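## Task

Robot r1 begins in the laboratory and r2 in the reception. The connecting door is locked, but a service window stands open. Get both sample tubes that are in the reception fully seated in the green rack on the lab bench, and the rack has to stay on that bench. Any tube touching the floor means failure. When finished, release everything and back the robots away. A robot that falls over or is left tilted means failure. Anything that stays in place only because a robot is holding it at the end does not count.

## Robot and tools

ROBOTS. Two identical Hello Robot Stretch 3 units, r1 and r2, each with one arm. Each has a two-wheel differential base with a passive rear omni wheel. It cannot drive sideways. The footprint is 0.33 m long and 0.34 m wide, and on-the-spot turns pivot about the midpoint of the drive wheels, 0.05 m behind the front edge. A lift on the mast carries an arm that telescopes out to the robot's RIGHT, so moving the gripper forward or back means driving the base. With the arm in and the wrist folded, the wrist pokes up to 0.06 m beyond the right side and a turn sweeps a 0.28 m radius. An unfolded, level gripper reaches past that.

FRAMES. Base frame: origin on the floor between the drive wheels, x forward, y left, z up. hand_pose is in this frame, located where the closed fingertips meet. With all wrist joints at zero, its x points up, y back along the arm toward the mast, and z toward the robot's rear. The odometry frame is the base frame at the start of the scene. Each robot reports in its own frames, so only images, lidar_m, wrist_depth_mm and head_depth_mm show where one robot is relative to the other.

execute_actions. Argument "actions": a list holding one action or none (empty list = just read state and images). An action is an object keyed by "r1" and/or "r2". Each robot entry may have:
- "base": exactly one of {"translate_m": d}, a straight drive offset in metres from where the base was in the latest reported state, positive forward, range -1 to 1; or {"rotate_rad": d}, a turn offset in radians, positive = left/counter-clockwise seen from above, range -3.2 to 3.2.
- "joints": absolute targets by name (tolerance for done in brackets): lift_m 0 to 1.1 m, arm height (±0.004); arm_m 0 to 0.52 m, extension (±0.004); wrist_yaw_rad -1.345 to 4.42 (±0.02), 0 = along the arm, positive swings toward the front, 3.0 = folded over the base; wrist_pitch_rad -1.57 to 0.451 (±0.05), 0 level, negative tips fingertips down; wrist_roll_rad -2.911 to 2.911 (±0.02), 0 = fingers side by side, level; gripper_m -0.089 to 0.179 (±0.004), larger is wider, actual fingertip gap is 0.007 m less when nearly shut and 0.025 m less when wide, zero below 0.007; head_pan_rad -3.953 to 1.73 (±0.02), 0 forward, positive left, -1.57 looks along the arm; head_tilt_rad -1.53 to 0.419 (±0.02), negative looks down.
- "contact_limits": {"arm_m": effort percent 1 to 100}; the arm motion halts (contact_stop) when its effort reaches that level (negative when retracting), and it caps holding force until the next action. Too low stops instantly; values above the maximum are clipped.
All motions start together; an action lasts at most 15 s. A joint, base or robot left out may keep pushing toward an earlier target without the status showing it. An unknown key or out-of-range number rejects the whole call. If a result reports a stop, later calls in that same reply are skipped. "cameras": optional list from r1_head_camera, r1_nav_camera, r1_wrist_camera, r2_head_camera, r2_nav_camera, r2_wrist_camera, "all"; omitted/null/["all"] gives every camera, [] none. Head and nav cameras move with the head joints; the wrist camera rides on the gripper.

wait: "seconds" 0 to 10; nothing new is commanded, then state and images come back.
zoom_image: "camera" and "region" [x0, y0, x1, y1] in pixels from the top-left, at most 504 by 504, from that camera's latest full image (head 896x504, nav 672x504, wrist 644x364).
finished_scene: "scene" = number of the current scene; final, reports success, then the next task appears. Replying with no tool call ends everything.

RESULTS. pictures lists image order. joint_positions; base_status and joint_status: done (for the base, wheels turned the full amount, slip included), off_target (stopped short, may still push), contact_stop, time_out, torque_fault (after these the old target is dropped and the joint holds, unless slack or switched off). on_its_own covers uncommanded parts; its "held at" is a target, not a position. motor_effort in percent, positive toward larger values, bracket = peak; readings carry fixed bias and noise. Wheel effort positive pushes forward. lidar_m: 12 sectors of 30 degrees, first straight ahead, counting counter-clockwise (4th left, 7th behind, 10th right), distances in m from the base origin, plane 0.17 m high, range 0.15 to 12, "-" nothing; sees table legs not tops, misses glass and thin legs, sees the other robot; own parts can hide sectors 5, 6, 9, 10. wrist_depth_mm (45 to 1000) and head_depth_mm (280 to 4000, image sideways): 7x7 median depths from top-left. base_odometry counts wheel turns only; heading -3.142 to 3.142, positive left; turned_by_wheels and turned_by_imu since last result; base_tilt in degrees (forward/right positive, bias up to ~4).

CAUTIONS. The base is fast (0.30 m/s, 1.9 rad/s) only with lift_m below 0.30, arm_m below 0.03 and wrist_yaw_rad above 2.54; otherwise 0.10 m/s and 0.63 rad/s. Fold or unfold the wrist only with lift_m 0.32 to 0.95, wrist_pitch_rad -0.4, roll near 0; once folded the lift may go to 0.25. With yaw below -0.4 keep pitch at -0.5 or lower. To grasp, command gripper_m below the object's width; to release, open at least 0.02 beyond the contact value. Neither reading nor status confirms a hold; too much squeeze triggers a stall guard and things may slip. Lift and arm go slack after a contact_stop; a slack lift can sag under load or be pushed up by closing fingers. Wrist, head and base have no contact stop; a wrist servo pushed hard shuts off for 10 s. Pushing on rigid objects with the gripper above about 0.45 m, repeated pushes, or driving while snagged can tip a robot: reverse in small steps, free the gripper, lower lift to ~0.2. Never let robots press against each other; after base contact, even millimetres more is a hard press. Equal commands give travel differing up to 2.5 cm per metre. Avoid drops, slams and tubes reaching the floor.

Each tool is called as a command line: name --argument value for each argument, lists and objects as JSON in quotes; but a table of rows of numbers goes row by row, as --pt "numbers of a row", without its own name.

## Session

execute_actions --actions '[]' --cameras '["r1_nav_camera","r2_nav_camera","r1_wrist_camera","r2_wrist_camera"]'

Scene clock: 0.00 s.
r1.base_odometry: x=+0.000 y=+0.000 heading=+0.000 (m, m, rad; r1's odometry frame)
r1.turned_by_wheels: +0.000 (rad since the last result)
r1.turned_by_imu: +0.000 (rad since the last result)
r1.base_tilt: forward=-0.1 right=-1.6 (deg)
r1.lidar_m: 2.29 0.99 1.47 2.06 1.05 0.87 0.86 0.93 1.46 1.45 1.60 2.52
r1.head_depth_mm: 1922 3102 3316 3421 3431 2936 2034 / 1959 3077 3366 3429 3461 2989 2011 / 1956 3044 3402 3439 3456 2927 2022 / 1949 3045 3519 3537 3563 2956 2023 / 1944 3036 3584 3586 3621 2767 2013 / 1947 3076 3612 3639 2269 2774 2018 / 1929 3025 3686 3697 2271 1330 2015
r1.base_status: not commanded
r1.joint_positions: lift_m=+0.508 arm_m=+0.001 wrist_yaw_rad=+2.860 wrist_pitch_rad=-0.384 wrist_roll_rad=+0.012 gripper_m=+0.037 head_pan_rad=+0.013 head_tilt_rad=-0.002
r1.joint_status: not commanded
r1.motor_effort: left_wheel=+0 right_wheel=+1 lift_m=+34 arm_m=+0 wrist_yaw_rad=+0 wrist_pitch_rad=+6 wrist_roll_rad=+0 gripper_m=+0 head_pan_rad=+0 head_tilt_rad=+2 (%)
r1.hand_pose: x=+0.0424 y=+0.0736 z=+0.5287 quat_wxyz=(+0.232, +0.710, +0.035, +0.664) (m; r1's base frame)
r1.wrist_depth_mm: - - - - - - - / - - - - - - - / - - - - - - - / - - - - - - - / 912 - 956 944 985 967 970 / 774 - 757 796 828 822 859 / 672 679 686 697 698 693 704
r2.base_odometry: x=+0.000 y=+0.000 heading=+0.000 (m, m, rad; r2's odometry frame)
r2.turned_by_wheels: +0.000 (rad since the last result)
r2.turned_by_imu: +0.000 (rad since the last result)
r2.base_tilt: forward=+0.0 right=-2.2 (deg)
r2.lidar_m: 1.12 1.23 1.85 1.43 1.44 2.07 3.19 1.72 1.33 1.32 1.43 1.12
r2.head_depth_mm: 1010 1015 1021 1027 1036 1037 1043 / 1043 1048 1056 1061 1070 1074 1083 / 1054 1063 1070 1071 1079 1089 1094 / 1072 1072 1080 1090 1095 1101 1111 / 1080 1087 1093 1102 1104 1108 1119 / 1093 899 1101 - 3461 1277 1117 / 1106 906 1142 - - 1374 1025
r2.base_status: not commanded
r2.joint_positions: lift_m=+0.321 arm_m=-0.001 wrist_yaw_rad=+2.944 wrist_pitch_rad=-0.387 wrist_roll_rad=-0.003 gripper_m=+0.037 head_pan_rad=+0.007 head_tilt_rad=-0.013
r2.joint_status: not commanded
r2.motor_effort: left_wheel=+0 right_wheel=+1 lift_m=+28 arm_m=+0 wrist_yaw_rad=+1 wrist_pitch_rad=+4 wrist_roll_rad=+1 gripper_m=+0 head_pan_rad=+0 head_tilt_rad=+2 (%)
r2.hand_pose: x=+0.0235 y=+0.0803 z=+0.3403 quat_wxyz=(+0.204, +0.703, +0.067, +0.678) (m; r2's base frame)
r2.wrist_depth_mm: - - - - - - - / - - - - - - - / 983 - - - - - - / 802 - 801 803 798 824 802 / 661 648 680 666 697 676 655 / 557 548 - 553 528 557 555 / 477 485 - 477 493 475 490
pictures: r1_nav_camera (sideways: a quarter turn counterclockwise sets it upright), r1_wrist_camera, r2_nav_camera (sideways: a quarter turn counterclockwise sets it upright), r2_wrist_camera
camera_calibration (this result's frames):
r1_nav_camera: T_world_to_cam=[[-0.0472502, -0.0278902, 0.998494, -1.25375], [-0.0247501, -0.999271, -0.0290831, 0.0876896], [0.998576, -0.026087, 0.0465254, -0.10663], [0, 0, 0, 1]] pos_world=[0.0494087, 0.0498767, 1.25937]
r1_wrist_camera: T_world_to_cam=[[0.966391, -0.255661, 0.0269362, -0.0381478], [-0.118235, -0.535056, -0.836502, 0.51347], [0.228274, 0.805203, -0.547301, 0.385212], [0, 0, 0, 1]] pos_world=[0.00964179, -0.0451921, 0.641374]
r2_nav_camera: T_world_to_cam=[[0.0117707, -0.0214068, 0.999702, -1.26058], [0.000475104, -0.999771, -0.0214139, 0.0797776], [0.999931, 0.000727019, -0.0117578, -0.0350033], [0, 0, 0, 1]] pos_world=[0.0498009, 0.0527997, 1.2615]
r2_wrist_camera: T_world_to_cam=[[0.984556, -0.173856, 0.0205794, -0.0106643], [-0.0819083, -0.561332, -0.823528, 0.351422], [0.154727, 0.809124, -0.566903, 0.28535], [0, 0, 0, 1]] pos_world=[-0.0048675, -0.0354732, 0.451391]
Images, in order (width x height): r1_nav_camera 672x504, r1_wrist_camera 644x364, r2_nav_camera 672x504, r2_wrist_camera 644x364.

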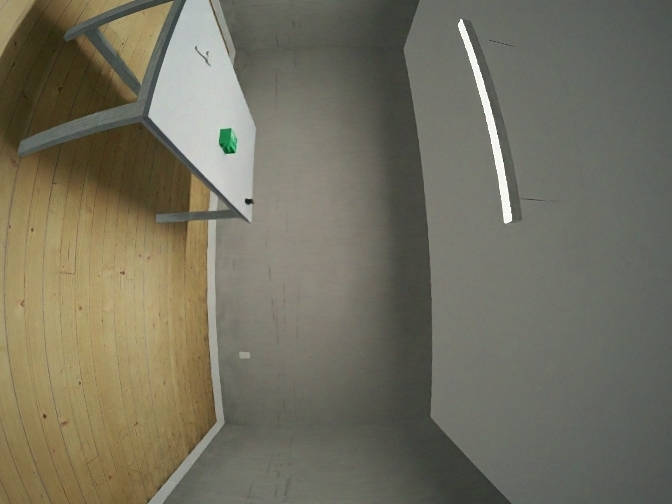

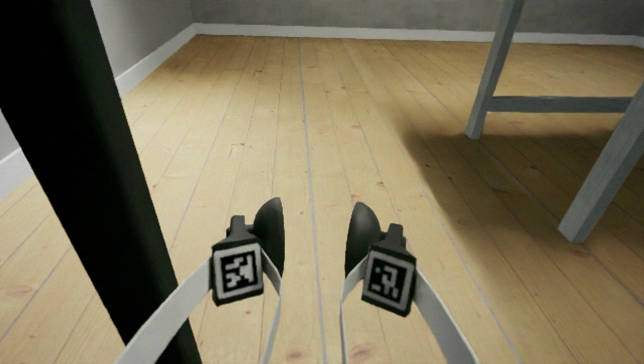

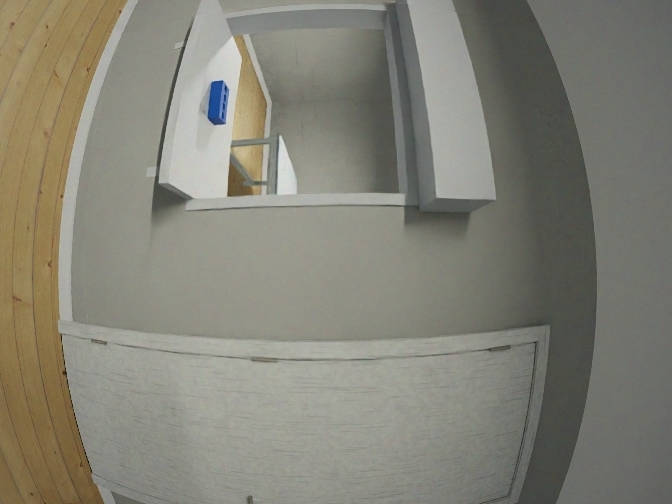

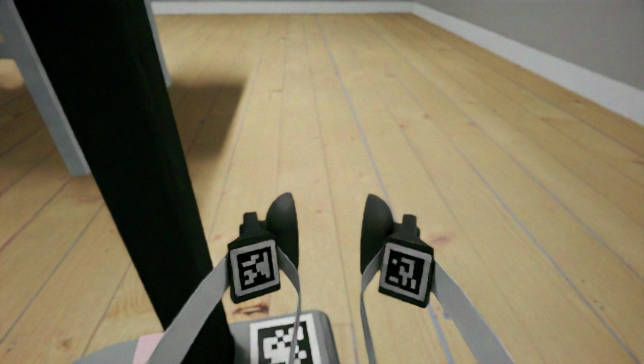

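execute_actions --actions '[{"r1":{"base":{"rotate_rad":-0.175},"joints":{"lift_m":0.28,"wrist_pitch_rad":-0.4,"head_pan_rad":0.55,"head_tilt_rad":-0.4}},"r2":{"base":{"rotate_rad":2.7},"joints":{"lift_m":0.28,"wrist_pitch_rad":-0.4,"head_pan_rad":-0.4,"head_tilt_rad":-0.4}}}]' --cameras '["r1_head_camera","r2_head_camera"]'

Scene clock: 12.20 s.
r1.base_odometry: x=+0.000 y=+0.000 heading=-0.175 (m, m, rad; r1's odometry frame)
r1.turned_by_wheels: -0.175 (rad since the last result)
r1.turned_by_imu: -0.176 (rad since the last result)
r1.base_tilt: forward=-0.1 right=-1.6 (deg)
r1.lidar_m: 2.30 0.99 1.46 3.31 1.23 0.89 0.86 0.87 1.19 1.45 1.50 2.04
r1.head_depth_mm: 2931 3101 3341 3177 2210 1662 1351 / 3019 3288 3543 2984 2184 1660 1344 / 3259 3460 2391 2947 2179 1652 1335 / 3395 3607 2388 1490 2170 1655 1336 / 3638 3861 3945 1292 1901 1370 1337 / 3822 - - 1291 2074 1655 1341 / 3907 - - 1299 2058 1642 1332
r1.base_status: done
r1.joint_positions: lift_m=+0.280 arm_m=+0.001 wrist_yaw_rad=+2.860 wrist_pitch_rad=-0.412 wrist_roll_rad=+0.012 gripper_m=+0.037 head_pan_rad=+0.543 head_tilt_rad=-0.395
r1.joint_status: all done
r1.motor_effort: left_wheel=+3(7) right_wheel=-1(5) lift_m=+25(29) arm_m=-1(0) wrist_yaw_rad=-1(0) wrist_pitch_rad=+5(7) wrist_roll_rad=+0(0) gripper_m=+0(0) head_pan_rad=+3(25) head_tilt_rad=-2(23) (%)
r1.hand_pose: x=+0.0414 y=+0.0703 z=+0.2943 quat_wxyz=(+0.241, +0.709, +0.045, +0.661) (m; r1's base frame)
r1.wrist_depth_mm: - - - - - - - / - - - - - - - / - 864 895 927 936 923 975 / 676 693 689 718 745 735 762 / 561 - 598 585 606 611 620 / 479 - - 498 506 509 518 / - - - 435 433 441 452
r2.base_odometry: x=+0.000 y=+0.000 heading=+2.700 (m, m, rad; r2's odometry frame)
r2.turned_by_wheels: +2.700 (rad since the last result)
r2.turned_by_imu: +2.698 (rad since the last result)
r2.base_tilt: forward=+0.0 right=-2.3 (deg)
r2.lidar_m: 2.07 3.05 1.62 1.32 1.32 1.35 1.12 1.14 1.27 2.05 1.44 0.87
r2.head_depth_mm: 3269 3455 3621 1319 2035 1658 1371 / 3500 3766 - 1326 1013 1590 1344 / 3812 - - 1334 1068 1655 1352 / 3669 3873 - 1347 2056 1719 1387 / 3362 3580 3614 1362 2238 1714 1387 / 3118 3315 3384 1677 2234 1727 1394 / 2912 3047 3137 2730 2174 1728 1401
r2.base_status: done
r2.joint_positions: lift_m=+0.281 arm_m=-0.001 wrist_yaw_rad=+2.944 wrist_pitch_rad=-0.414 wrist_roll_rad=-0.003 gripper_m=+0.037 head_pan_rad=-0.393 head_tilt_rad=-0.395
r2.joint_status: all done
r2.motor_effort: left_wheel=-1(5) right_wheel=+3(11) lift_m=+16(31) arm_m=-1(1) wrist_yaw_rad=+0(1) wrist_pitch_rad=+4(4) wrist_roll_rad=+1(1) gripper_m=+0(0) head_pan_rad=-3(26) head_tilt_rad=-1(24) (%)
r2.hand_pose: x=+0.0228 y=+0.0770 z=+0.2942 quat_wxyz=(+0.213, +0.702, +0.077, +0.675) (m; r2's base frame)
r2.wrist_depth_mm: - - - - - - - / - - - - - - - / 883 - 879 932 911 918 897 / 710 - 696 702 725 720 725 / 581 585 605 593 610 594 580 / 482 511 - 510 472 498 502 / - - - - 429 429 425
pictures: r1_head_camera (sideways: a quarter turn clockwise sets it upright), r2_head_camera (sideways: a quarter turn clockwise sets it upright)
camera_calibration (this result's frames):
r1_head_camera: T_world_to_cam=[[-0.376997, -0.213424, -0.90129, 1.20396], [-0.484063, 0.87502, -0.0047268, 0.0112938], [0.789656, 0.434499, -0.433191, 0.52034], [0, 0, 0, 1]] pos_world=[0.0484665, 0.0209846, 1.31058]
r2_head_camera: T_world_to_cam=[[-0.364357, 0.178175, -0.914055, 1.21351], [0.397608, 0.91733, 0.0203205, -0.0235593], [0.842111, -0.356032, -0.40508, 0.473254], [0, 0, 0, 1]] pos_world=[0.0529851, -0.0261118, 1.3014]
Images, in order (width x height): r1_head_camera 896x504, r2_head_camera 896x504.

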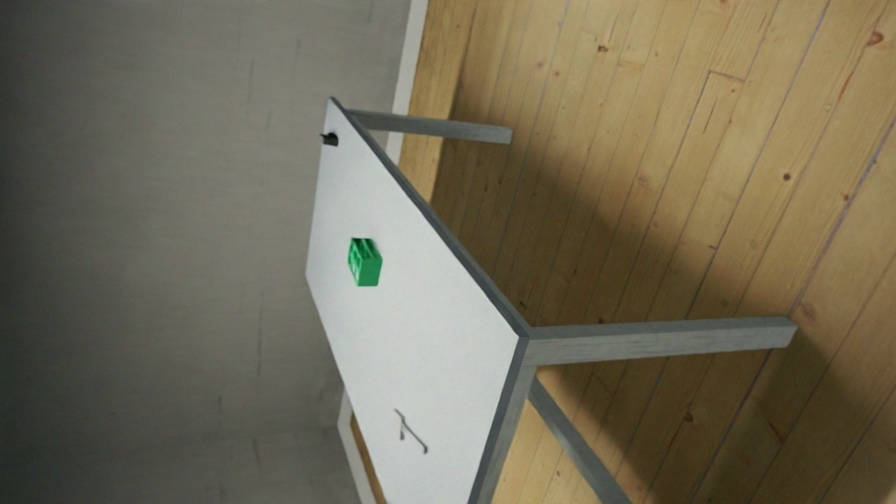

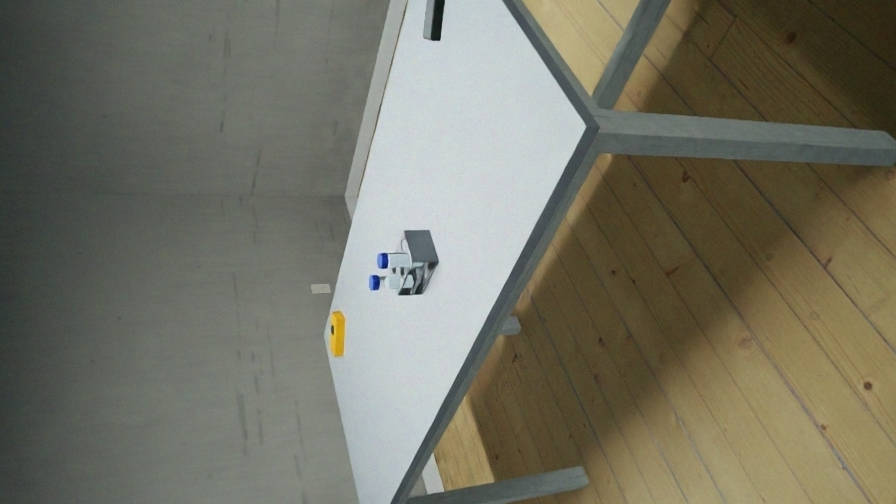

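execute_actions --actions '[{"r1":{"base":{"rotate_rad":-3.007},"joints":{"head_pan_rad":-1.57,"head_tilt_rad":-0.7}},"r2":{"base":{"translate_m":0.3},"joints":{"head_pan_rad":-1.57,"head_tilt_rad":-0.75}}}]' --cameras '[]'

execute_actions --actions '[{"r1":{"base":{"translate_m":-1}},"r2":{"base":{"translate_m":0.875}}}]' --cameras '[]'

execute_actions --actions '[{"r1":{"base":{"translate_m":-0.49},"joints":{"lift_m":0.8}},"r2":{"base":{"rotate_rad":0.307},"joints":{"lift_m":0.8}}}]' --cameras '[]'

execute_actions --actions '[{"r1":{"base":{"rotate_rad":-0.135},"joints":{"wrist_yaw_rad":0,"gripper_m":0.179}},"r2":{"joints":{"wrist_yaw_rad":0,"gripper_m":0.179}}}]' --cameras '["r1_head_camera","r2_head_camera"]'

Scene clock: 37.43 s.
r1.base_odometry: x=+0.000 y=+0.000 heading=+3.101 (m, m, rad; r1's odometry frame)
r1.turned_by_wheels: -3.007 (rad since the last result)
r1.turned_by_imu: -3.006 (rad since the last result)
r1.base_tilt: forward=+0.0 right=-1.6 (deg)
r1.lidar_m: 0.86 0.92 1.38 1.44 1.57 2.38 2.29 0.99 1.47 2.27 1.09 0.87
r1.head_depth_mm: 2795 3188 2602 1977 1610 1341 1156 / 2825 3226 2587 1998 1598 1343 1154 / 2870 3206 2573 1966 1596 1336 1154 / 2920 3230 2596 1969 1592 1334 1150 / 2905 3258 2577 1959 1570 1329 1151 / 2609 2735 2429 1944 1575 1329 1149 / 1905 1979 2066 1884 1574 1315 1142
r1.base_status: done
r1.joint_positions: lift_m=+0.280 arm_m=+0.001 wrist_yaw_rad=+2.860 wrist_pitch_rad=-0.412 wrist_roll_rad=+0.012 gripper_m=+0.037 head_pan_rad=-1.563 head_tilt_rad=-0.692
r1.joint_status: all done
r1.motor_effort: left_wheel=+2(12) right_wheel=-1(6) lift_m=+25(25) arm_m=-1(2) wrist_yaw_rad=-1(0) wrist_pitch_rad=+6(6) wrist_roll_rad=+0(0) gripper_m=+1(0) head_pan_rad=-2(33) head_tilt_rad=-3(21) (%)
r1.hand_pose: x=+0.0414 y=+0.0702 z=+0.2943 quat_wxyz=(+0.241, +0.709, +0.045, +0.661) (m; r1's base frame)
r1.wrist_depth_mm: - - - - - - 880 / - - - - - - 907 / - 884 888 918 941 963 894 / 660 698 713 734 731 742 760 / 563 - 609 584 611 615 617 / 483 - - 498 507 513 525 / - - - 437 436 444 446
r2.base_odometry: x=-0.271 y=+0.128 heading=+2.700 (m, m, rad; r2's odometry frame)
r2.turned_by_wheels: +0.000 (rad since the last result)
r2.turned_by_imu: +0.001 (rad since the last result)
r2.base_tilt: forward=-0.3 right=-2.3 (deg)
r2.lidar_m: 1.77 2.90 1.73 1.42 1.42 1.61 1.42 1.42 1.60 2.58 0.65 1.40
r2.head_depth_mm: 2017 2179 2228 1840 1534 1312 1144 / 2377 2580 2311 1849 1536 1313 1146 / 2876 2966 2309 1847 1535 1312 1153 / 3054 3126 2340 1863 1538 1316 1157 / 2958 3130 2329 1862 1550 1320 1153 / 2830 3029 2345 1866 1539 1323 1155 / 2770 3004 2371 1873 1550 1327 1155
r2.base_status: done
r2.joint_positions: lift_m=+0.281 arm_m=-0.001 wrist_yaw_rad=+2.944 wrist_pitch_rad=-0.414 wrist_roll_rad=-0.003 gripper_m=+0.037 head_pan_rad=-1.563 head_tilt_rad=-0.741
r2.joint_status: all done
r2.motor_effort: left_wheel=-2(6) right_wheel=+3(8) lift_m=+17(17) arm_m=-1(1) wrist_yaw_rad=+1(0) wrist_pitch_rad=+4(4) wrist_roll_rad=+1(1) gripper_m=-1(0) head_pan_rad=-3(40) head_tilt_rad=-4(24) (%)
r2.hand_pose: x=+0.0228 y=+0.0770 z=+0.2941 quat_wxyz=(+0.213, +0.702, +0.077, +0.675) (m; r2's base frame)
r2.wrist_depth_mm: - - - - - - - / - - - - - - - / 911 - 900 878 924 914 920 / 708 - 704 705 712 697 719 / 583 585 602 588 612 589 584 / 498 498 - 506 463 502 497 / - - - - 427 432 436
pictures: none
No camera images: the call's "cameras" was empty. Leave "cameras" out to get every camera's image.

Scene clock: 42.37 s.
r1.base_odometry: x=+0.999 y=-0.040 heading=+3.102 (m, m, rad; r1's odometry frame)
r1.turned_by_wheels: +0.000 (rad since the last result)
r1.turned_by_imu: -0.005 (rad since the last result)
r1.base_tilt: forward=+0.0 right=-1.5 (deg)
r1.lidar_m: 1.85 1.99 1.59 1.58 1.70 2.49 1.31 1.32 1.12 0.49 0.50 1.88
r1.head_depth_mm: 2708 3073 1055 806 692 1349 1158 / 2738 3099 1051 805 689 1347 1160 / 2744 3165 1053 800 686 1331 1156 / 2772 3102 1042 798 702 1334 1153 / 2821 3114 1039 793 704 1274 1150 / 2834 3151 2546 852 698 1302 1149 / 2832 3198 2517 1919 1572 1321 1145
r1.base_status: done
r1.joint_positions: lift_m=+0.280 arm_m=+0.001 wrist_yaw_rad=+2.860 wrist_pitch_rad=-0.412 wrist_roll_rad=+0.012 gripper_m=+0.037 head_pan_rad=-1.563 head_tilt_rad=-0.692
r1.joint_status: not commanded
r1.motor_effort: left_wheel=+3(7) right_wheel=-1(6) lift_m=+26(25) arm_m=-2(1) wrist_yaw_rad=+0(0) wrist_pitch_rad=+6(6) wrist_roll_rad=+0(0) gripper_m=+0(0) head_pan_rad=-4(4) head_tilt_rad=-3(3) (%)
r1.hand_pose: x=+0.0414 y=+0.0702 z=+0.2942 quat_wxyz=(+0.241, +0.709, +0.045, +0.661) (m; r1's base frame)
r1.wrist_depth_mm: - - - - - - - / - - - - - - - / - 911 907 943 936 957 958 / 661 697 707 715 730 741 756 / 558 - 602 587 605 611 614 / 485 - - 499 507 510 515 / - - - 437 437 444 456
r2.base_odometry: x=-1.062 y=+0.503 heading=+2.700 (m, m, rad; r2's odometry frame)
r2.turned_by_wheels: +0.000 (rad since the last result)
r2.turned_by_imu: +0.002 (rad since the last result)
r2.base_tilt: forward=-0.1 right=-2.3 (deg)
r2.lidar_m: 0.89 2.07 2.07 1.72 1.72 1.90 2.27 2.25 0.64 0.97 0.97 1.09
r2.head_depth_mm: 3082 3093 946 753 627 1314 1146 / 2993 3079 947 755 627 1284 1150 / 2894 3111 951 758 630 1260 1150 / 2803 2997 954 758 631 575 1151 / 2692 2939 958 694 632 562 1152 / 2636 2875 958 694 633 542 1154 / 2532 2783 963 766 636 542 1139
r2.base_status: done
r2.joint_positions: lift_m=+0.281 arm_m=-0.001 wrist_yaw_rad=+2.944 wrist_pitch_rad=-0.414 wrist_roll_rad=-0.003 gripper_m=+0.037 head_pan_rad=-1.563 head_tilt_rad=-0.741
r2.joint_status: not commanded
r2.motor_effort: left_wheel=-1(5) right_wheel=+2(10) lift_m=+16(16) arm_m=-1(1) wrist_yaw_rad=+0(0) wrist_pitch_rad=+4(4) wrist_roll_rad=+1(1) gripper_m=-1(0) head_pan_rad=-2(3) head_tilt_rad=-4(5) (%)
r2.hand_pose: x=+0.0228 y=+0.0770 z=+0.2941 quat_wxyz=(+0.213, +0.702, +0.077, +0.675) (m; r2's base frame)
r2.wrist_depth_mm: - - - - - - - / - - - - - - - / 902 - 907 929 911 920 915 / 689 - 696 718 717 711 708 / 587 585 596 572 610 581 593 / 499 506 - 508 465 492 496 / - - - - 430 433 434
pictures: none
No camera images: the call's "cameras" was empty. Leave "cameras" out to get every camera's image.

Scene clock: 48.50 s.
r1.base_odometry: x=+1.489 y=-0.060 heading=+3.102 (m, m, rad; r1's odometry frame)
r1.turned_by_wheels: +0.000 (rad since the last result)
r1.turned_by_imu: -0.003 (rad since the last result)
r1.base_tilt: forward=+0.0 right=-1.6 (deg)
r1.lidar_m: 2.34 2.08 1.65 1.64 1.77 2.00 1.97 0.84 1.06 1.05 1.13 0.76
r1.head_depth_mm: 2657 3026 1051 810 654 1353 - / 2682 3014 1050 803 648 1379 - / 2657 3051 1049 758 649 1337 - / 2719 3119 1044 780 649 1372 - / 2770 3087 1034 795 645 1398 1108 / 2762 3100 1033 790 644 1322 1139 / 2786 3081 1023 790 658 1323 1145
r1.base_status: done
r1.joint_positions: lift_m=+0.800 arm_m=+0.001 wrist_yaw_rad=+2.860 wrist_pitch_rad=-0.413 wrist_roll_rad=+0.012 gripper_m=+0.037 head_pan_rad=-1.563 head_tilt_rad=-0.692
r1.joint_status: all done
r1.motor_effort: left_wheel=+2(9) right_wheel=-1(7) lift_m=+41(42) arm_m=-1(2) wrist_yaw_rad=-1(1) wrist_pitch_rad=+6(6) wrist_roll_rad=+0(0) gripper_m=+1(0) head_pan_rad=-3(3) head_tilt_rad=-4(4) (%)
r1.hand_pose: x=+0.0414 y=+0.0702 z=+0.8136 quat_wxyz=(+0.241, +0.709, +0.045, +0.661) (m; r1's base frame)
r1.wrist_depth_mm: - - - - - - - / - - - - - - - / - - - - - - - / - - - - - - - / - - - - - - - / - - - - - - - / 984 949 965 981 - - -
r2.base_odometry: x=-1.062 y=+0.503 heading=+3.007 (m, m, rad; r2's odometry frame)
r2.turned_by_wheels: +0.307 (rad since the last result)
r2.turned_by_imu: +0.307 (rad since the last result)
r2.base_tilt: forward=-0.2 right=-2.3 (deg)
r2.lidar_m: 2.07 2.14 1.79 1.72 1.74 2.33 2.26 0.65 1.02 0.97 1.01 0.89
r2.head_depth_mm: 2664 2919 945 753 626 558 - / 2645 2907 948 754 627 560 - / 2665 2877 952 692 629 560 - / 2637 2867 952 692 630 562 - / 2616 2863 956 760 631 564 1110 / 2611 2844 961 765 633 565 1155 / 2607 2869 963 764 634 566 1158
r2.base_status: done
r2.joint_positions: lift_m=+0.799 arm_m=-0.001 wrist_yaw_rad=+2.944 wrist_pitch_rad=-0.414 wrist_roll_rad=-0.003 gripper_m=+0.037 head_pan_rad=-1.563 head_tilt_rad=-0.741
r2.joint_status: all done
r2.motor_effort: left_wheel=-1(6) right_wheel=+3(9) lift_m=+38(40) arm_m=-1(1) wrist_yaw_rad=+0(1) wrist_pitch_rad=+4(4) wrist_roll_rad=+1(1) gripper_m=+0(0) head_pan_rad=-4(4) head_tilt_rad=-3(5) (%)
r2.hand_pose: x=+0.0228 y=+0.0769 z=+0.8130 quat_wxyz=(+0.213, +0.702, +0.077, +0.675) (m; r2's base frame)
r2.wrist_depth_mm: - - - - - - - / - - - - - - - / - - - - - - - / - - - - - - - / - - - - - - - / - - - - - - - / 983 981 - 973 968 941 949
pictures: none
No camera images: the call's "cameras" was empty. Leave "cameras" out to get every camera's image.

Scene clock: 50.97 s.
r1.base_odometry: x=+1.489 y=-0.060 heading=+2.967 (m, m, rad; r1's odometry frame)
r1.turned_by_wheels: -0.135 (rad since the last result)
r1.turned_by_imu: -0.135 (rad since the last result)
r1.base_tilt: forward=-0.2 right=-1.6 (deg)
r1.lidar_m: 2.35 2.35 1.71 1.64 1.69 2.06 1.98 0.84 1.09 1.05 1.08 0.76
r1.head_depth_mm: 2709 3158 1059 807 654 1390 - / 2755 3108 1053 805 653 1400 - / 2726 3106 1044 799 656 1402 - / 2700 3103 1044 761 654 - - / 2709 3110 1037 768 645 1326 1155 / 2712 3070 1034 795 644 1294 1154 / 2738 3058 1033 791 640 1298 1147
r1.base_status: done
r1.joint_positions: lift_m=+0.800 arm_m=+0.001 wrist_yaw_rad=+0.003 wrist_pitch_rad=-0.413 wrist_roll_rad=+0.012 gripper_m=+0.179 head_pan_rad=-1.563 head_tilt_rad=-0.692
r1.joint_status: all done
r1.motor_effort: left_wheel=+3(7) right_wheel=-2(5) lift_m=+41(41) arm_m=-1(2) wrist_yaw_rad=-2(0) wrist_pitch_rad=+6(6) wrist_roll_rad=+0(0) gripper_m=-1(92) head_pan_rad=-1(2) head_tilt_rad=-3(3) (%)
r1.hand_pose: x=-0.0209 y=-0.3711 z=+0.8136 quat_wxyz=(+0.688, +0.145, -0.696, -0.145) (m; r1's base frame)
r1.wrist_depth_mm: 725 757 805 - - - - / 480 486 497 392 534 547 581 / 351 359 366 363 385 395 405 / 281 285 290 294 301 306 308 / 239 237 239 240 246 254 253 / - 200 202 205 208 210 217 / 952 957 987 930 957 977 580
r2.base_odometry: x=-1.062 y=+0.503 heading=+3.007 (m, m, rad; r2's odometry frame)
r2.turned_by_wheels: +0.000 (rad since the last result)
r2.turned_by_imu: +0.000 (rad since the last result)
r2.base_tilt: forward=-0.1 right=-2.3 (deg)
r2.lidar_m: 2.07 2.13 1.79 1.72 1.74 2.33 2.25 0.64 1.01 0.97 1.01 0.89
r2.head_depth_mm: 2673 2927 942 751 626 559 - / 2653 2882 947 754 643 559 - / 2635 2884 948 693 644 - - / 2637 2883 953 692 637 562 1148 / 2624 2871 958 761 646 563 1156 / 2623 2869 959 762 633 565 1157 / 2611 2876 965 767 635 565 1156
r2.base_status: not commanded
r2.joint_positions: lift_m=+0.799 arm_m=-0.001 wrist_yaw_rad=+0.002 wrist_pitch_rad=-0.414 wrist_roll_rad=-0.003 gripper_m=+0.179 head_pan_rad=-1.563 head_tilt_rad=-0.741
r2.joint_status: all done
r2.motor_effort: left_wheel=-1(1) right_wheel=+3(3) lift_m=+38(38) arm_m=-1(1) wrist_yaw_rad=-2(3) wrist_pitch_rad=+4(4) wrist_roll_rad=+1(1) gripper_m=+0(98) head_pan_rad=-2(3) head_tilt_rad=-4(3) (%)
r2.hand_pose: x=-0.0211 y=-0.3685 z=+0.8130 quat_wxyz=(+0.693, +0.146, -0.691, -0.145) (m; r2's base frame)
r2.wrist_depth_mm: - - - 751 739 - - / 495 505 507 302 452 517 515 / 372 367 367 306 323 376 370 / 290 292 289 289 291 289 293 / 247 248 240 238 241 241 250 / - 203 203 203 203 200 - / 173 176 176 177 176 177 172
pictures: r1_head_camera (sideways: a quarter turn clockwise sets it upright), r2_head_camera (sideways: a quarter turn clockwise sets it upright)
camera_calibration (this result's frames):
r1_head_camera: T_world_to_cam=[[0.00685304, 0.677737, -0.735272, 0.985164], [0.999518, -0.0269138, -0.0154919, 0.0162549], [-0.0302884, -0.734811, -0.677595, 0.843313], [0, 0, 0, 1]] pos_world=[0.00254415, -0.0475688, 1.29604]
r2_head_camera: T_world_to_cam=[[0.0197195, 0.690947, -0.722637, 0.961587], [0.999805, -0.0141772, 0.0137275, -0.0186416], [-0.000759999, -0.722767, -0.691092, 0.850502], [0, 0, 0, 1]] pos_world=[0.000322309, -0.049955, 1.28291]
Images, in order (width x height): r1_head_camera 896x504, r2_head_camera 896x504.

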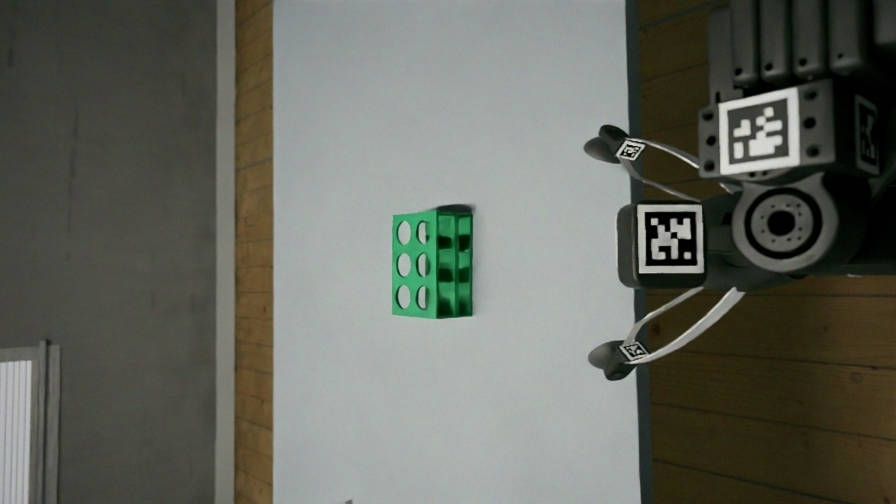

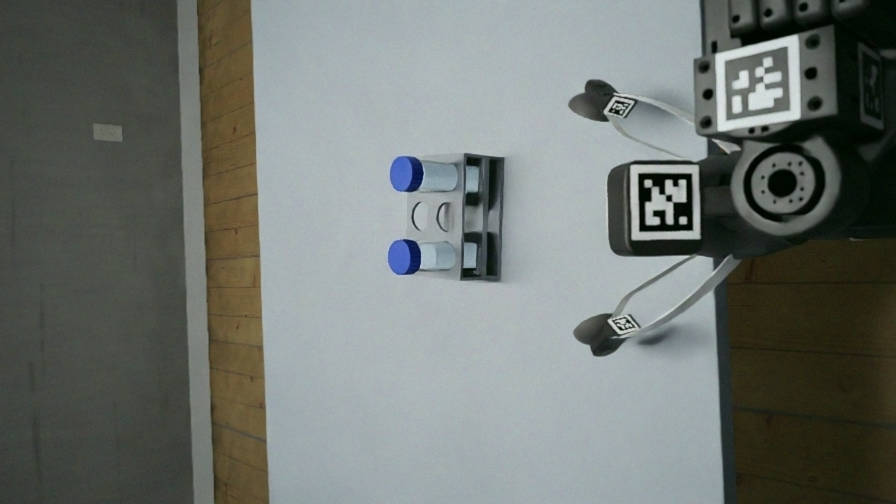

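execute_actions --actions '[{"r1":{"base":{"translate_m":0.008},"joints":{"wrist_pitch_rad":-0.2,"lift_m":0.735,"arm_m":0.21}},"r2":{"base":{"translate_m":-0.004},"joints":{"wrist_pitch_rad":-0.2,"lift_m":0.735,"arm_m":0.12}}}]' --cameras '["r1_wrist_camera","r2_wrist_camera"]'

Scene clock: 58.43 s.
r1.base_odometry: x=+1.481 y=-0.058 heading=+2.967 (m, m, rad; r1's odometry frame)
r1.turned_by_wheels: +0.000 (rad since the last result)
r1.turned_by_imu: -0.001 (rad since the last result)
r1.base_tilt: forward=+0.1 right=-1.5 (deg)
r1.lidar_m: 2.34 2.35 1.71 1.63 1.69 2.07 1.99 0.84 1.09 1.05 1.08 0.76
r1.head_depth_mm: 2752 3128 1057 806 653 1363 - / 2728 3119 1056 805 689 - 1137 / 2753 3119 1049 831 - 1337 1162 / 2719 3091 1044 779 - 1339 1150 / 2689 3050 1036 769 643 1329 1144 / 2682 3104 1029 791 644 1293 1145 / 2665 3053 1030 789 640 1290 1150
r1.base_status: done
r1.joint_positions: lift_m=+0.735 arm_m=+0.210 wrist_yaw_rad=+0.001 wrist_pitch_rad=-0.221 wrist_roll_rad=+0.012 gripper_m=+0.179 head_pan_rad=-1.563 head_tilt_rad=-0.692
r1.joint_status: all done
r1.motor_effort: left_wheel=+2(7) right_wheel=-1(4) lift_m=+25(37) arm_m=+3(7) wrist_yaw_rad=-2(3) wrist_pitch_rad=+10(11) wrist_roll_rad=+0(0) gripper_m=+0(0) head_pan_rad=-2(3) head_tilt_rad=-4(3) (%)
r1.hand_pose: x=-0.0211 y=-0.5994 z=+0.7944 quat_wxyz=(+0.699, +0.078, -0.707, -0.078) (m; r1's base frame)
r1.wrist_depth_mm: - - - - - - - / - - - - - - - / 405 420 437 449 473 504 524 / 279 287 177 171 177 323 333 / 224 218 168 182 187 236 243 / - 173 171 170 169 186 197 / 145 147 149 151 153 155 155
r2.base_odometry: x=-1.058 y=+0.502 heading=+3.006 (m, m, rad; r2's odometry frame)
r2.turned_by_wheels: +0.000 (rad since the last result)
r2.turned_by_imu: +0.001 (rad since the last result)
r2.base_tilt: forward=-0.2 right=-2.2 (deg)
r2.lidar_m: 2.08 2.15 1.79 1.72 1.74 2.33 2.25 0.64 1.01 0.97 1.01 0.89
r2.head_depth_mm: 2664 2908 944 753 642 - - / 2634 2875 947 755 658 - 1148 / 2651 2880 949 692 - - 1150 / 2642 2870 955 682 639 569 1152 / 2603 2874 954 760 631 563 1152 / 2636 2864 959 764 633 565 1156 / 2603 2867 963 765 636 566 1155
r2.base_status: done
r2.joint_positions: lift_m=+0.736 arm_m=+0.120 wrist_yaw_rad=+0.001 wrist_pitch_rad=-0.221 wrist_roll_rad=-0.003 gripper_m=+0.179 head_pan_rad=-1.563 head_tilt_rad=-0.741
r2.joint_status: all done
r2.motor_effort: left_wheel=-1(6) right_wheel=+2(4) lift_m=+16(31) arm_m=+2(2) wrist_yaw_rad=+0(2) wrist_pitch_rad=+6(6) wrist_roll_rad=+1(1) gripper_m=+1(0) head_pan_rad=-3(3) head_tilt_rad=-5(4) (%)
r2.hand_pose: x=-0.0213 y=-0.5094 z=+0.7945 quat_wxyz=(+0.704, +0.079, -0.702, -0.078) (m; r2's base frame)
r2.wrist_depth_mm: - - - - - - - / - - 641 - 149 - - / 441 449 375 462 157 465 466 / 296 299 175 182 160 304 310 / 235 235 186 181 172 216 239 / - 180 179 180 176 174 - / 146 150 149 149 151 150 147
pictures: r1_wrist_camera, r2_wrist_camera
camera_calibration (this result's frames):
r1_wrist_camera: T_world_to_cam=[[-0.999331, -0.0203463, 0.0303965, -0.0592342], [-0.0360243, 0.403488, -0.914276, 0.994242], [0.00633749, -0.914759, -0.403951, -0.0625499], [0, 0, 0, 1]] pos_world=[-0.0229813, -0.459588, 0.885545]
r2_wrist_camera: T_world_to_cam=[[-0.99952, -0.0196015, 0.0240025, -0.0448577], [-0.0300446, 0.423161, -0.905556, 0.958578], [0.00759336, -0.905843, -0.423546, 0.0362634], [0, 0, 0, 1]] pos_world=[-0.0163114, -0.373663, 0.884483]
Images, in order (width x height): r1_wrist_camera 644x364, r2_wrist_camera 644x364.

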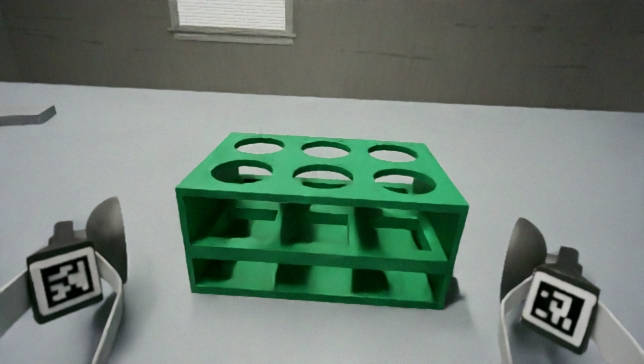

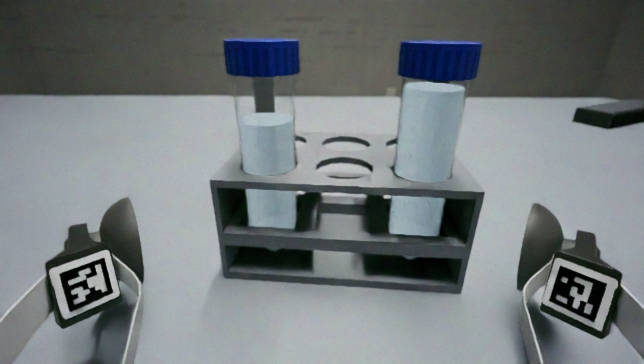

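execute_actions --actions '[{"r1":{"base":{"translate_m":-0.002},"joints":{"lift_m":0.731,"arm_m":0.25}},"r2":{"base":{"translate_m":-0.007},"joints":{"lift_m":0.731,"arm_m":0.17}}}]' --cameras '[]'

execute_actions --actions '[{"r1":{"joints":{"gripper_m":0.095}},"r2":{"joints":{"gripper_m":0.09}}}]' --cameras '["r1_wrist_camera","r2_wrist_camera"]'

execute_actions --actions '[{"r1":{"base":{"translate_m":0.4},"joints":{"lift_m":0.78,"wrist_pitch_rad":-0.05,"arm_m":0.1}},"r2":{"base":{"translate_m":-0.35},"joints":{"lift_m":0.78,"wrist_pitch_rad":-0.05,"arm_m":0.1}}}]' --cameras '["r1_wrist_camera","r2_wrist_camera"]'

Scene clock: 70.40 s.
r1.base_odometry: x=+1.483 y=-0.059 heading=+2.967 (m, m, rad; r1's odometry frame)
r1.turned_by_wheels: +0.000 (rad since the last result)
r1.turned_by_imu: -0.001 (rad since the last result)
r1.base_tilt: forward=-0.1 right=-1.6 (deg)
r1.lidar_m: 2.34 2.34 1.71 1.63 1.69 2.06 1.98 0.84 1.09 1.05 1.09 0.76
r1.head_depth_mm: 2760 3146 1054 803 650 1369 - / 2754 3130 1052 807 668 - 1137 / 2721 3139 1045 859 615 1345 1154 / 2739 3123 1044 778 615 1330 1148 / 2721 3057 1040 766 645 1328 1151 / 2700 3032 1032 792 643 1303 1149 / 2708 3067 1023 791 640 1292 1150
r1.base_status: done
r1.joint_positions: lift_m=+0.731 arm_m=+0.250 wrist_yaw_rad=+0.001 wrist_pitch_rad=-0.221 wrist_roll_rad=+0.012 gripper_m=+0.179 head_pan_rad=-1.563 head_tilt_rad=-0.692
r1.joint_status: all done
r1.motor_effort: left_wheel=+2(3) right_wheel=-1(6) lift_m=+25(26) arm_m=+3(4) wrist_yaw_rad=-2(1) wrist_pitch_rad=+10(10) wrist_roll_rad=+0(0) gripper_m=+0(1) head_pan_rad=-3(3) head_tilt_rad=-3(3) (%)
r1.hand_pose: x=-0.0211 y=-0.6394 z=+0.7904 quat_wxyz=(+0.699, +0.078, -0.707, -0.078) (m; r1's base frame)
r1.wrist_depth_mm: - - - - - - - / - - - - - - - / 386 407 420 446 461 485 518 / 271 275 157 158 156 313 322 / 216 118 115 118 114 129 234 / - 128 136 147 155 121 190 / 140 134 134 132 133 143 150
r2.base_odometry: x=-1.051 y=+0.501 heading=+3.006 (m, m, rad; r2's odometry frame)
r2.turned_by_wheels: +0.000 (rad since the last result)
r2.turned_by_imu: +0.000 (rad since the last result)
r2.base_tilt: forward=+0.0 right=-2.4 (deg)
r2.lidar_m: 2.08 2.15 1.79 1.72 1.75 2.32 2.25 0.64 1.02 0.97 1.01 0.90
r2.head_depth_mm: 2681 2895 943 751 640 - - / 2675 2933 948 754 - 1240 1148 / 2638 2893 950 673 - 1238 1149 / 2628 2891 952 692 616 561 1151 / 2626 2866 954 782 632 563 1154 / 2609 2852 961 761 634 565 1153 / 2600 2913 963 764 635 565 1156
r2.base_status: done
r2.joint_positions: lift_m=+0.732 arm_m=+0.170 wrist_yaw_rad=+0.001 wrist_pitch_rad=-0.221 wrist_roll_rad=-0.003 gripper_m=+0.179 head_pan_rad=-1.563 head_tilt_rad=-0.741
r2.joint_status: all done
r2.motor_effort: left_wheel=-1(4) right_wheel=+3(6) lift_m=+15(9) arm_m=+3(2) wrist_yaw_rad=-1(0) wrist_pitch_rad=+6(6) wrist_roll_rad=+1(1) gripper_m=-1(1) head_pan_rad=-4(3) head_tilt_rad=-4(3) (%)
r2.hand_pose: x=-0.0213 y=-0.5594 z=+0.7906 quat_wxyz=(+0.704, +0.079, -0.702, -0.078) (m; r2's base frame)
r2.wrist_depth_mm: - - - - - - - / - - 103 - - 90 - / 425 435 135 435 113 368 431 / 287 289 117 159 115 273 297 / 229 123 117 117 112 112 232 / - 131 130 142 126 125 - / 142 140 136 136 131 135 141
pictures: none
No camera images: the call's "cameras" was empty. Leave "cameras" out to get every camera's image.

Scene clock: 71.77 s.
r1.base_odometry: x=+1.483 y=-0.059 heading=+2.967 (m, m, rad; r1's odometry frame)
r1.turned_by_wheels: +0.000 (rad since the last result)
r1.turned_by_imu: +0.000 (rad since the last result)
r1.base_tilt: forward=+0.0 right=-1.6 (deg)
r1.lidar_m: 2.34 2.35 1.70 1.64 1.69 2.06 1.98 0.84 1.09 1.05 1.09 0.76
r1.head_depth_mm: 2751 3168 1056 808 652 1377 - / 2733 3176 1055 807 667 - 1127 / 2722 3145 1049 843 615 1328 1155 / 2720 3089 1039 760 614 1327 1158 / 2712 3089 1038 770 646 1326 1150 / 2691 3085 1027 791 641 1293 1140 / 2694 3066 1026 786 644 1288 1146
r1.base_status: not commanded
r1.joint_positions: lift_m=+0.731 arm_m=+0.250 wrist_yaw_rad=+0.001 wrist_pitch_rad=-0.221 wrist_roll_rad=+0.012 gripper_m=+0.096 head_pan_rad=-1.563 head_tilt_rad=-0.692
r1.joint_status: all done
r1.motor_effort: left_wheel=+1(2) right_wheel=-1(1) lift_m=+26(25) arm_m=+3(3) wrist_yaw_rad=-2(2) wrist_pitch_rad=+10(10) wrist_roll_rad=+0(0) gripper_m=-25(99) head_pan_rad=-3(3) head_tilt_rad=-4(3) (%)
r1.hand_pose: x=-0.0212 y=-0.6395 z=+0.7904 quat_wxyz=(+0.699, +0.078, -0.707, -0.078) (m; r1's base frame)
r1.wrist_depth_mm: - - - - - - - / - - - - - - - / 390 408 422 443 459 484 506 / 272 273 156 161 168 311 323 / 206 136 155 156 147 220 235 / - 139 135 137 141 - 185 / 140 141 143 143 143 145 154
r2.base_odometry: x=-1.051 y=+0.501 heading=+3.006 (m, m, rad; r2's odometry frame)
r2.turned_by_wheels: +0.000 (rad since the last result)
r2.turned_by_imu: +0.000 (rad since the last result)
r2.base_tilt: forward=+0.0 right=-2.3 (deg)
r2.lidar_m: 2.08 2.15 1.79 1.72 1.74 2.32 2.25 0.64 1.01 0.97 1.00 0.90
r2.head_depth_mm: 2662 2913 944 751 641 - - / 2644 2911 945 756 - 1233 1146 / 2636 2899 951 690 - 1241 1150 / 2654 2877 953 692 617 562 1149 / 2612 2880 957 771 632 563 1153 / 2615 2874 959 763 635 565 1154 / 2628 2854 964 764 635 565 1157
r2.base_status: not commanded
r2.joint_positions: lift_m=+0.732 arm_m=+0.170 wrist_yaw_rad=-0.001 wrist_pitch_rad=-0.220 wrist_roll_rad=-0.002 gripper_m=+0.091 head_pan_rad=-1.563 head_tilt_rad=-0.741
r2.joint_status: all done
r2.motor_effort: left_wheel=-1(2) right_wheel=+3(3) lift_m=+16(16) arm_m=+2(3) wrist_yaw_rad=+1(2) wrist_pitch_rad=+6(6) wrist_roll_rad=+1(1) gripper_m=-23(100) head_pan_rad=-3(2) head_tilt_rad=-3(5) (%)
r2.hand_pose: x=-0.0216 y=-0.5595 z=+0.7907 quat_wxyz=(+0.704, +0.078, -0.702, -0.078) (m; r2's base frame)
r2.wrist_depth_mm: - - - - - - - / - - 112 - 116 - - / 427 428 140 439 119 404 424 / 285 287 128 159 127 295 298 / 214 170 135 157 133 136 221 / 181 - 137 137 137 136 177 / - 144 144 143 143 142 147
pictures: r1_wrist_camera, r2_wrist_camera
camera_calibration (this result's frames):
r1_wrist_camera: T_world_to_cam=[[-0.999333, -0.0202267, 0.0303988, -0.0598814], [-0.0359773, 0.403362, -0.914333, 1.00672], [0.0062322, -0.914817, -0.403821, -0.100903], [0, 0, 0, 1]] pos_world=[-0.0229934, -0.499593, 0.881554]
r2_wrist_camera: T_world_to_cam=[[-0.999544, -0.01829, 0.0240162, -0.045342], [-0.0294966, 0.422466, -0.905898, 0.976213], [0.00642284, -0.906194, -0.422813, -0.011522], [0, 0, 0, 1]] pos_world=[-0.0164524, -0.423688, 0.880567]
Images, in order (width x height): r1_wrist_camera 644x364, r2_wrist_camera 644x364.

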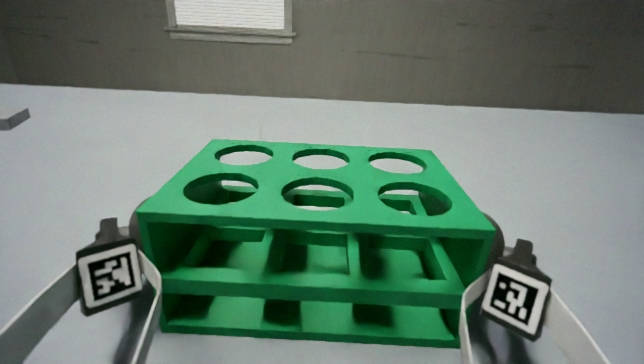

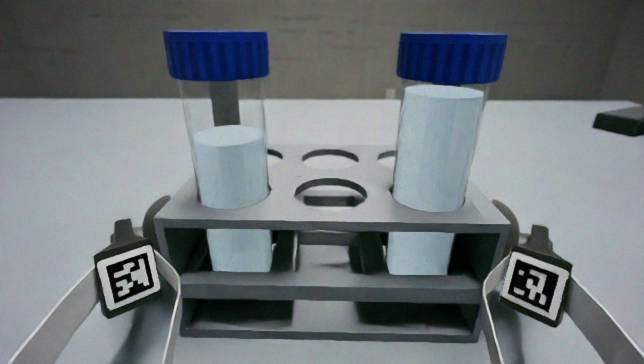

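Scene clock: 77.20 s.
r1.base_odometry: x=+1.089 y=+0.011 heading=+2.967 (m, m, rad; r1's odometry frame)
r1.turned_by_wheels: +0.000 (rad since the last result)
r1.turned_by_imu: +0.000 (rad since the last result)
r1.base_tilt: forward=+0.0 right=-1.6 (deg)
r1.lidar_m: 1.94 1.97 1.71 1.64 1.70 2.30 2.39 1.21 1.09 1.04 0.46 2.02
r1.head_depth_mm: 2796 3106 1057 805 653 1419 - / 2727 3097 1046 803 687 - 1156 / 2761 3080 1046 788 684 - 1149 / 2711 3077 1041 635 - 1279 1148 / 2710 3123 1037 794 645 1300 1147 / 2674 3048 1027 794 642 1305 1118 / 2693 3045 1121 785 639 795 1101
r1.base_status: done
r1.joint_positions: lift_m=+0.780 arm_m=+0.100 wrist_yaw_rad=+0.001 wrist_pitch_rad=-0.084 wrist_roll_rad=+0.012 gripper_m=+0.099 head_pan_rad=-1.563 head_tilt_rad=-0.692
r1.joint_status: all done
r1.motor_effort: left_wheel=+2(6) right_wheel=-1(2) lift_m=+42(44) arm_m=-4(2) wrist_yaw_rad=-1(2) wrist_pitch_rad=+16(18) wrist_roll_rad=+0(0) gripper_m=-22(23) head_pan_rad=-3(3) head_tilt_rad=-3(3) (%)
r1.hand_pose: x=-0.0211 y=-0.4986 z=+0.8729 quat_wxyz=(+0.703, +0.030, -0.710, -0.030) (m; r1's base frame)
r1.wrist_depth_mm: - - - - - - - / - - - - - - - / - - - - - - - / - 603 169 205 552 709 757 / 401 142 168 171 165 424 468 / 312 137 135 137 134 - 338 / 236 234 146 144 144 252 272
r2.base_odometry: x=-0.704 y=+0.454 heading=+3.006 (m, m, rad; r2's odometry frame)
r2.turned_by_wheels: +0.000 (rad since the last result)
r2.turned_by_imu: +0.001 (rad since the last result)
r2.base_tilt: forward=+0.0 right=-2.2 (deg)
r2.lidar_m: 1.24 2.48 1.78 1.69 1.75 1.94 1.89 1.95 0.38 0.98 1.01 1.25
r2.head_depth_mm: 2670 2910 2302 798 657 - 1105 / 2661 2921 944 754 - - 1046 / 2653 2882 934 589 - - 1152 / 2643 2870 953 592 630 1235 1151 / 2635 2865 957 738 632 576 1157 / 2623 2841 959 765 633 564 1155 / 2609 2853 962 765 635 565 1156
r2.base_status: done
r2.joint_positions: lift_m=+0.779 arm_m=+0.100 wrist_yaw_rad=+0.000 wrist_pitch_rad=-0.095 wrist_roll_rad=-0.003 gripper_m=+0.091 head_pan_rad=-1.563 head_tilt_rad=-0.741
r2.joint_status: all done
r2.motor_effort: left_wheel=-1(3) right_wheel=+2(3) lift_m=+39(45) arm_m=-3(3) wrist_yaw_rad=+0(1) wrist_pitch_rad=+14(14) wrist_roll_rad=+1(1) gripper_m=-23(24) head_pan_rad=-3(4) head_tilt_rad=-3(4) (%)
r2.hand_pose: x=-0.0215 y=-0.4981 z=+0.8698 quat_wxyz=(+0.707, +0.034, -0.705, -0.034) (m; r2's base frame)
r2.wrist_depth_mm: - - - - - - - / - - 136 - 136 - - / - - - - 137 - - / 584 606 138 604 140 - - / 403 254 140 206 138 136 - / 315 - 138 151 139 130 - / 242 244 145 145 139 228 251
pictures: r1_wrist_camera, r2_wrist_camera
camera_calibration (this result's frames):
r1_wrist_camera: T_world_to_cam=[[-0.999339, -0.0159249, 0.0326916, -0.0593783], [-0.0358128, 0.27506, -0.96076, 1.0018], [0.00630791, -0.961295, -0.275448, -0.0739515], [0, 0, 0, 1]] pos_world=[-0.0229952, -0.347591, 0.944064]
r2_wrist_camera: T_world_to_cam=[[-0.999535, -0.0156274, 0.0261904, -0.0465644], [-0.0297178, 0.306007, -0.951565, 1.00359], [0.00685607, -0.951901, -0.306329, -0.0465438], [0, 0, 0, 1]] pos_world=[-0.0163992, -0.352138, 0.941942]
Images, in order (width x height): r1_wrist_camera 644x364, r2_wrist_camera 644x364.

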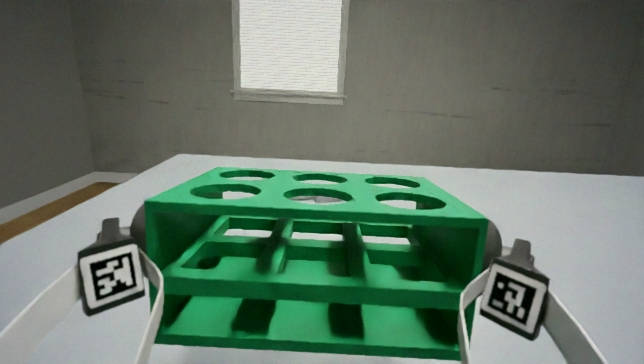

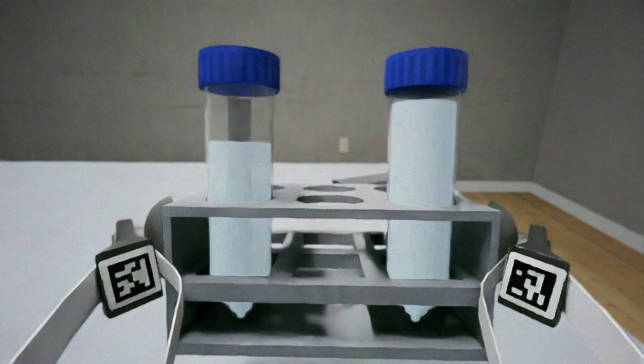

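execute_actions --actions '[{"r1":{"base":{"translate_m":0.15},"joints":{"arm_m":0,"head_pan_rad":-0.3,"head_tilt_rad":-0.4}},"r2":{"base":{"translate_m":-0.12},"joints":{"wrist_pitch_rad":0.1,"arm_m":0.05}}}]' --cameras '["r1_head_camera","r2_wrist_camera"]'

Scene clock: 84.37 s.
r1.base_odometry: x=+0.941 y=+0.037 heading=+2.967 (m, m, rad; r1's odometry frame)
r1.turned_by_wheels: +0.000 (rad since the last result)
r1.turned_by_imu: -0.001 (rad since the last result)
r1.base_tilt: forward=-0.2 right=-1.7 (deg)
r1.lidar_m: 1.79 1.82 1.70 1.64 1.70 2.31 2.53 1.35 1.08 0.40 0.40 1.86
r1.head_depth_mm: 1819 2002 2187 2463 2133 1643 1330 / 1736 1907 2111 2326 2168 1649 1326 / 1700 1912 1991 2220 2146 1624 1329 / 1721 - 2263 2126 2130 1638 1318 / - - 3565 2011 2126 1638 1325 / - - 3428 1913 2035 1633 1319 / - - 1996 1814 1965 1628 1320
r1.base_status: done
r1.joint_positions: lift_m=+0.780 arm_m=+0.001 wrist_yaw_rad=+0.001 wrist_pitch_rad=-0.084 wrist_roll_rad=+0.012 gripper_m=+0.099 head_pan_rad=-0.307 head_tilt_rad=-0.408
r1.joint_status: all done
r1.motor_effort: left_wheel=+2(7) right_wheel=-1(2) lift_m=+42(42) arm_m=-4(9) wrist_yaw_rad=-2(2) wrist_pitch_rad=+16(16) wrist_roll_rad=+0(0) gripper_m=-23(22) head_pan_rad=+3(32) head_tilt_rad=+4(21) (%)
r1.hand_pose: x=-0.0211 y=-0.3995 z=+0.8729 quat_wxyz=(+0.703, +0.030, -0.710, -0.030) (m; r1's base frame)
r1.wrist_depth_mm: - - - - - - - / - - - - - - - / - - - - - - - / - - 170 204 558 701 740 / - 142 168 171 164 426 468 / - 137 134 137 134 - 342 / 242 235 147 144 144 253 271
r2.base_odometry: x=-0.586 y=+0.438 heading=+3.006 (m, m, rad; r2's odometry frame)
r2.turned_by_wheels: +0.000 (rad since the last result)
r2.turned_by_imu: +0.001 (rad since the last result)
r2.base_tilt: forward=-0.1 right=-2.4 (deg)
r2.lidar_m: 1.35 2.47 1.78 1.68 1.75 1.82 1.77 1.83 0.34 0.34 1.01 1.37
r2.head_depth_mm: 2671 2913 2306 1838 1551 - - / 2658 2910 2309 1867 1475 - 1101 / 2649 2899 961 547 661 - 1010 / 2641 2886 945 551 647 576 1153 / 2624 2866 956 731 631 576 1148 / 2639 2848 958 763 632 576 1155 / 2629 2885 962 764 634 565 1157
r2.base_status: done
r2.joint_positions: lift_m=+0.779 arm_m=+0.050 wrist_yaw_rad=+0.000 wrist_pitch_rad=+0.053 wrist_roll_rad=-0.003 gripper_m=+0.091 head_pan_rad=-1.563 head_tilt_rad=-0.741
r2.joint_status: all done
r2.motor_effort: left_wheel=-1(5) right_wheel=+3(4) lift_m=+40(40) arm_m=-3(5) wrist_yaw_rad=+1(0) wrist_pitch_rad=+14(15) wrist_roll_rad=+1(1) gripper_m=-22(23) head_pan_rad=-3(3) head_tilt_rad=-3(3) (%)
r2.hand_pose: x=-0.0215 y=-0.4524 z=+0.9076 quat_wxyz=(+0.708, -0.018, -0.706, +0.018) (m; r2's base frame)
r2.wrist_depth_mm: - - - - - - - / - - 136 - 136 - - / - - - - 138 - - / - - 138 - 140 - - / 620 354 140 206 137 136 - / 424 - 138 152 138 130 - / 324 319 145 145 139 - -
pictures: r1_head_camera (sideways: a quarter turn clockwise sets it upright), r2_wrist_camera
camera_calibration (this result's frames):
r1_head_camera: T_world_to_cam=[[-0.420719, 0.146049, -0.895357, 1.19649], [0.337861, 0.941181, -0.00523326, 0.00693929], [0.841929, -0.304708, -0.445317, 0.535801], [0, 0, 0, 1]] pos_world=[0.0499339, -0.0180144, 1.30992]
r2_wrist_camera: T_world_to_cam=[[-0.999532, -0.01172, 0.0282445, -0.0469059], [-0.0297735, 0.16231, -0.98629, 0.99211], [0.00697499, -0.98667, -0.162583, -0.137709], [0, 0, 0, 1]] pos_world=[-0.0163849, -0.297453, 0.957445]
Images, in order (width x height): r1_head_camera 896x504, r2_wrist_camera 644x364.

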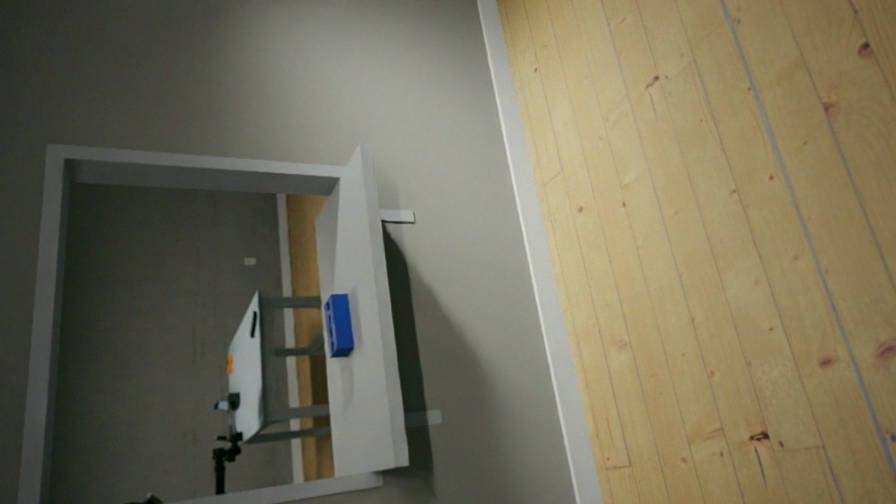

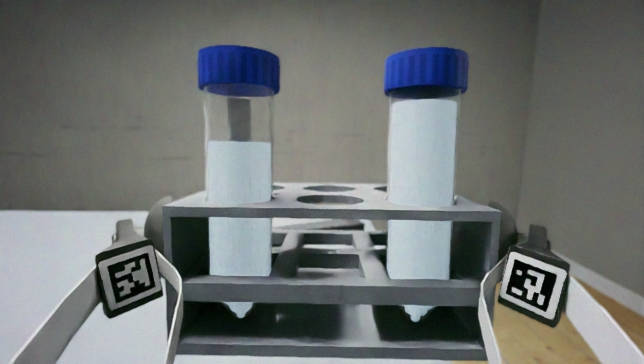

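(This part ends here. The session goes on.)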